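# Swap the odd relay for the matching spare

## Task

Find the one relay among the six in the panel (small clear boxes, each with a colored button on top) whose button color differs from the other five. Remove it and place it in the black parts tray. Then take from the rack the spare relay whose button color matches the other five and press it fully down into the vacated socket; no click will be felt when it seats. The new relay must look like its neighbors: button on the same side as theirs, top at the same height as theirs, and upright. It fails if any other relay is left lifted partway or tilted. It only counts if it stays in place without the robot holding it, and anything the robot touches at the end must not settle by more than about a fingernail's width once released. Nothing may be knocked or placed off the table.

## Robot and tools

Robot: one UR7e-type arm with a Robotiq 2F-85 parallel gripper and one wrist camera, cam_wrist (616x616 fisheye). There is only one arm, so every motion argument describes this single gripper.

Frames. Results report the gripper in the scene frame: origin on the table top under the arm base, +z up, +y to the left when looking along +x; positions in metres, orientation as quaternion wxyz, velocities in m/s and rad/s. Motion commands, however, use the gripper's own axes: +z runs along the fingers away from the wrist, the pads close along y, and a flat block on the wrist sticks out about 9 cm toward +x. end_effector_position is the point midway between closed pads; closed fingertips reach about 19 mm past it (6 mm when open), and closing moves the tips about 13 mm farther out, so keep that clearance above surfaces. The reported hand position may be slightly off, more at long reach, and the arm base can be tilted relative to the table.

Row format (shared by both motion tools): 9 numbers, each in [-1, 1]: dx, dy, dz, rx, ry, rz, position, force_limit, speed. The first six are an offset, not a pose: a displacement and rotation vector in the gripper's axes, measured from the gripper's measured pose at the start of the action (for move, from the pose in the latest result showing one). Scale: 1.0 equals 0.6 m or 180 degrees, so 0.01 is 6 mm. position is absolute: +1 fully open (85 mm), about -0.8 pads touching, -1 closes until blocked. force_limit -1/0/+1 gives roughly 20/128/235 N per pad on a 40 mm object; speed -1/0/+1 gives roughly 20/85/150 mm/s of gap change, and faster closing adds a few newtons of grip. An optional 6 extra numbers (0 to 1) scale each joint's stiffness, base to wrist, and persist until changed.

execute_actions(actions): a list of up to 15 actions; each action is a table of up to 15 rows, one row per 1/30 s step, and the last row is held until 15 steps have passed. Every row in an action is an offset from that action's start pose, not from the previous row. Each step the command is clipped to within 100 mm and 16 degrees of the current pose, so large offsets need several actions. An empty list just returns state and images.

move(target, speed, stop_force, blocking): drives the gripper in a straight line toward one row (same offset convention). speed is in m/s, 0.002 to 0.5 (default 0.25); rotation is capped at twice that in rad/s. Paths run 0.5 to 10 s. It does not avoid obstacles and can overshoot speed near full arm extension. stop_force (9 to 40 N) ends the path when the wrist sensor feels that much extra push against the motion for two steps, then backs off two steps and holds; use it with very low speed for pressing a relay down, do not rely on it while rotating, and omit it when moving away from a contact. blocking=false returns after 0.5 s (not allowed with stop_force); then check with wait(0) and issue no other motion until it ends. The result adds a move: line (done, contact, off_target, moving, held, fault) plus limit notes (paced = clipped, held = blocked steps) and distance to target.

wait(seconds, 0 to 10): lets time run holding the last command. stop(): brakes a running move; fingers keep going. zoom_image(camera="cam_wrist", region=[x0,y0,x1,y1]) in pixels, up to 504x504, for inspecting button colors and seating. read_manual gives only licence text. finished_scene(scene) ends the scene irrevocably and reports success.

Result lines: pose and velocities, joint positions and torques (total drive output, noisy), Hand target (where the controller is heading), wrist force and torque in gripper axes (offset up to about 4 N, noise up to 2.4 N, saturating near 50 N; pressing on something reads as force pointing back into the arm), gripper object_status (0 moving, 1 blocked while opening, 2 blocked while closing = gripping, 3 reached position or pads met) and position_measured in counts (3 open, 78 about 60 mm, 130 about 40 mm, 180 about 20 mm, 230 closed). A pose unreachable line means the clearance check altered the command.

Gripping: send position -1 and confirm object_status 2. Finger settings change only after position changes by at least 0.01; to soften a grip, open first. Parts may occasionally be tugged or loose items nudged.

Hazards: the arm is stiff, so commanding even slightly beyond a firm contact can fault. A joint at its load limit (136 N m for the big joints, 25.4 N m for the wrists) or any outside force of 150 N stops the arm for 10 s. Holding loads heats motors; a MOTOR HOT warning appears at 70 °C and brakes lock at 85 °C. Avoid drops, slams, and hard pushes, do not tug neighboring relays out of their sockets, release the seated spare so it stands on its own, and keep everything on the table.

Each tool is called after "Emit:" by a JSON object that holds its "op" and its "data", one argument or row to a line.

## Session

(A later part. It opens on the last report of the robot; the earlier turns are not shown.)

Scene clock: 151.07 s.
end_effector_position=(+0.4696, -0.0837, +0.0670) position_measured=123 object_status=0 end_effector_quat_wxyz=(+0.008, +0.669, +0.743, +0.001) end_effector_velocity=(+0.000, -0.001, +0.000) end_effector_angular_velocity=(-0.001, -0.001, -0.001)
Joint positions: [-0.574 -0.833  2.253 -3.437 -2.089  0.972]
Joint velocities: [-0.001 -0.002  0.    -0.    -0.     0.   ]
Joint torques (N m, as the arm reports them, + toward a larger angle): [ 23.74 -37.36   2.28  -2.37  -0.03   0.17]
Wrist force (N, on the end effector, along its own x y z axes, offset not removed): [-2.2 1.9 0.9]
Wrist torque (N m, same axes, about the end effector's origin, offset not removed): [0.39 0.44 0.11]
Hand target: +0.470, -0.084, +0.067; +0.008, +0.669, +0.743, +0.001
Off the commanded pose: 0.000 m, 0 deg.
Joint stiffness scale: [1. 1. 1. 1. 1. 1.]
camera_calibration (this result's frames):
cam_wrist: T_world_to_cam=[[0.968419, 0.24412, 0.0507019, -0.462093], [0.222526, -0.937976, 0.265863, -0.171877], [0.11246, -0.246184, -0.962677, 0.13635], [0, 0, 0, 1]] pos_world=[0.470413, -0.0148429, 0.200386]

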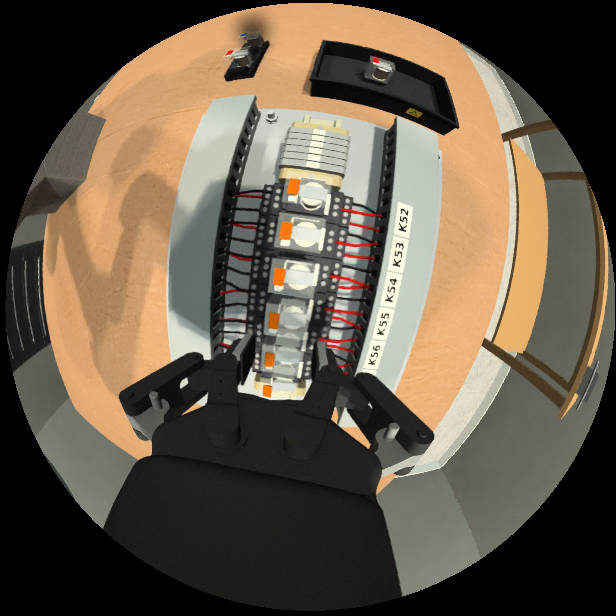

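Emit:
{"op": "move", "data": {
  "target": [0,-0.003,-0.05,0,0,0,0.05,-0.3,0],
  "speed": 0.1
}}

Emit:
{"op": "move", "data": {
  "target": [-0.08,-0.2,-0.02,0,0,0,0.05,-0.3,0]
}}

Emit:
{"op": "zoom_image", "data": {
  "camera": "cam_wrist",
  "region": [340,170,520,370]
}}

Scene clock: 155.63 s.
end_effector_position=(+0.4699, -0.0857, +0.0962) position_measured=123 object_status=3 end_effector_quat_wxyz=(+0.010, +0.670, +0.742, +0.001) end_effector_velocity=(-0.003, +0.001, -0.001) end_effector_angular_velocity=(+0.003, +0.012, +0.000)
Joint positions: [-0.543 -0.912  2.284 -3.377 -2.102  1.005]
Joint velocities: [-0.    -0.001  0.     0.015 -0.002  0.007]
Joint torques (N m, as the arm reports them, + toward a larger angle): [ 25.08 -36.69   4.88  -2.04  -0.29   0.6 ]
Wrist force (N, on the end effector, along its own x y z axes, offset not removed): [-2.3 0.7 0.4]
Wrist torque (N m, same axes, about the end effector's origin, offset not removed): [0.22 0.40 0.02]
Hand target: +0.467, -0.084, +0.097; +0.008, +0.669, +0.743, +0.001
Off the commanded pose: 0.003 m, 0 deg.
Joint stiffness scale: [1. 1. 1. 1. 1. 1.]
move: done
camera_calibration (this result's frames):
cam_wrist: T_world_to_cam=[[0.96914, 0.240536, 0.0539387, -0.464369], [0.217947, -0.938322, 0.268424, -0.179778], [0.115177, -0.248385, -0.96179, 0.162424], [0, 0, 0, 1]] pos_world=[0.470513, -0.0166487, 0.229521]

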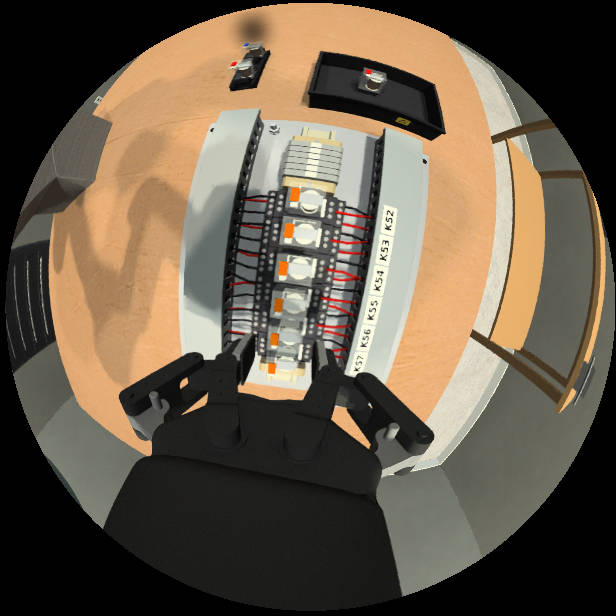

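Scene clock: 156.83 s.
end_effector_position=(+0.3581, -0.1468, +0.1075) position_measured=123 object_status=3 end_effector_quat_wxyz=(+0.012, +0.671, +0.742, +0.001) end_effector_velocity=(+0.002, -0.001, +0.001) end_effector_angular_velocity=(-0.002, -0.011, +0.003)
Joint positions: [-0.801 -1.01   2.58  -3.698 -1.98   0.748]
Joint velocities: [-0.002  0.     0.001 -0.012  0.007 -0.008]
Joint torques (N m, as the arm reports them, + toward a larger angle): [ 14.38 -30.92   9.9   -2.87   0.54  -0.18]
Wrist force (N, on the end effector, along its own x y z axes, offset not removed): [-1.5 1.3 1.9]
Wrist torque (N m, same axes, about the end effector's origin, offset not removed): [0.31 0.21 0.05]
Hand target: +0.355, -0.146, +0.107; +0.010, +0.670, +0.742, +0.001
Off the commanded pose: 0.003 m, 0 deg.
Joint stiffness scale: [1. 1. 1. 1. 1. 1.]
move: done
camera_calibration (this result's frames):
cam_wrist: T_world_to_cam=[[0.969133, 0.239899, 0.0568247, -0.342288], [0.216121, -0.937598, 0.2724, -0.215453], [0.118627, -0.251711, -0.960505, 0.169111], [0, 0, 0, 1]] pos_world=[0.358226, -0.0773266, 0.240572]

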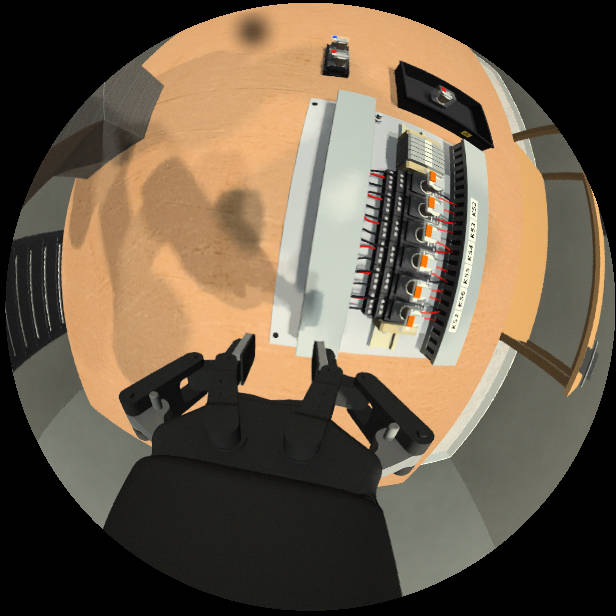

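Region (340, 170, 520, 370) of cam_wrist's 616x616 image, scaled by 2.520, with more detail than that image has; it fills the left 454 columns of this view, and the rest is white.

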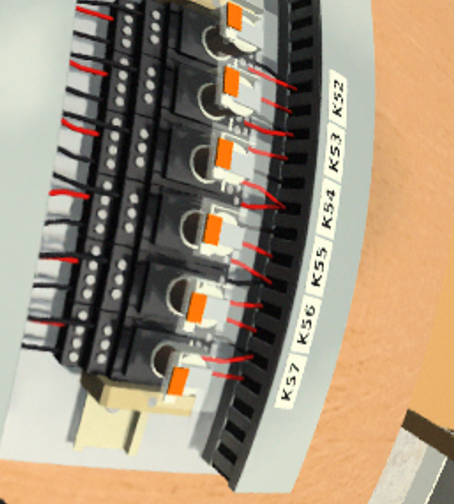

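Emit:
{"op": "finished_scene", "data": {
  "scene": 1
}}

The scene is finished: the task was done.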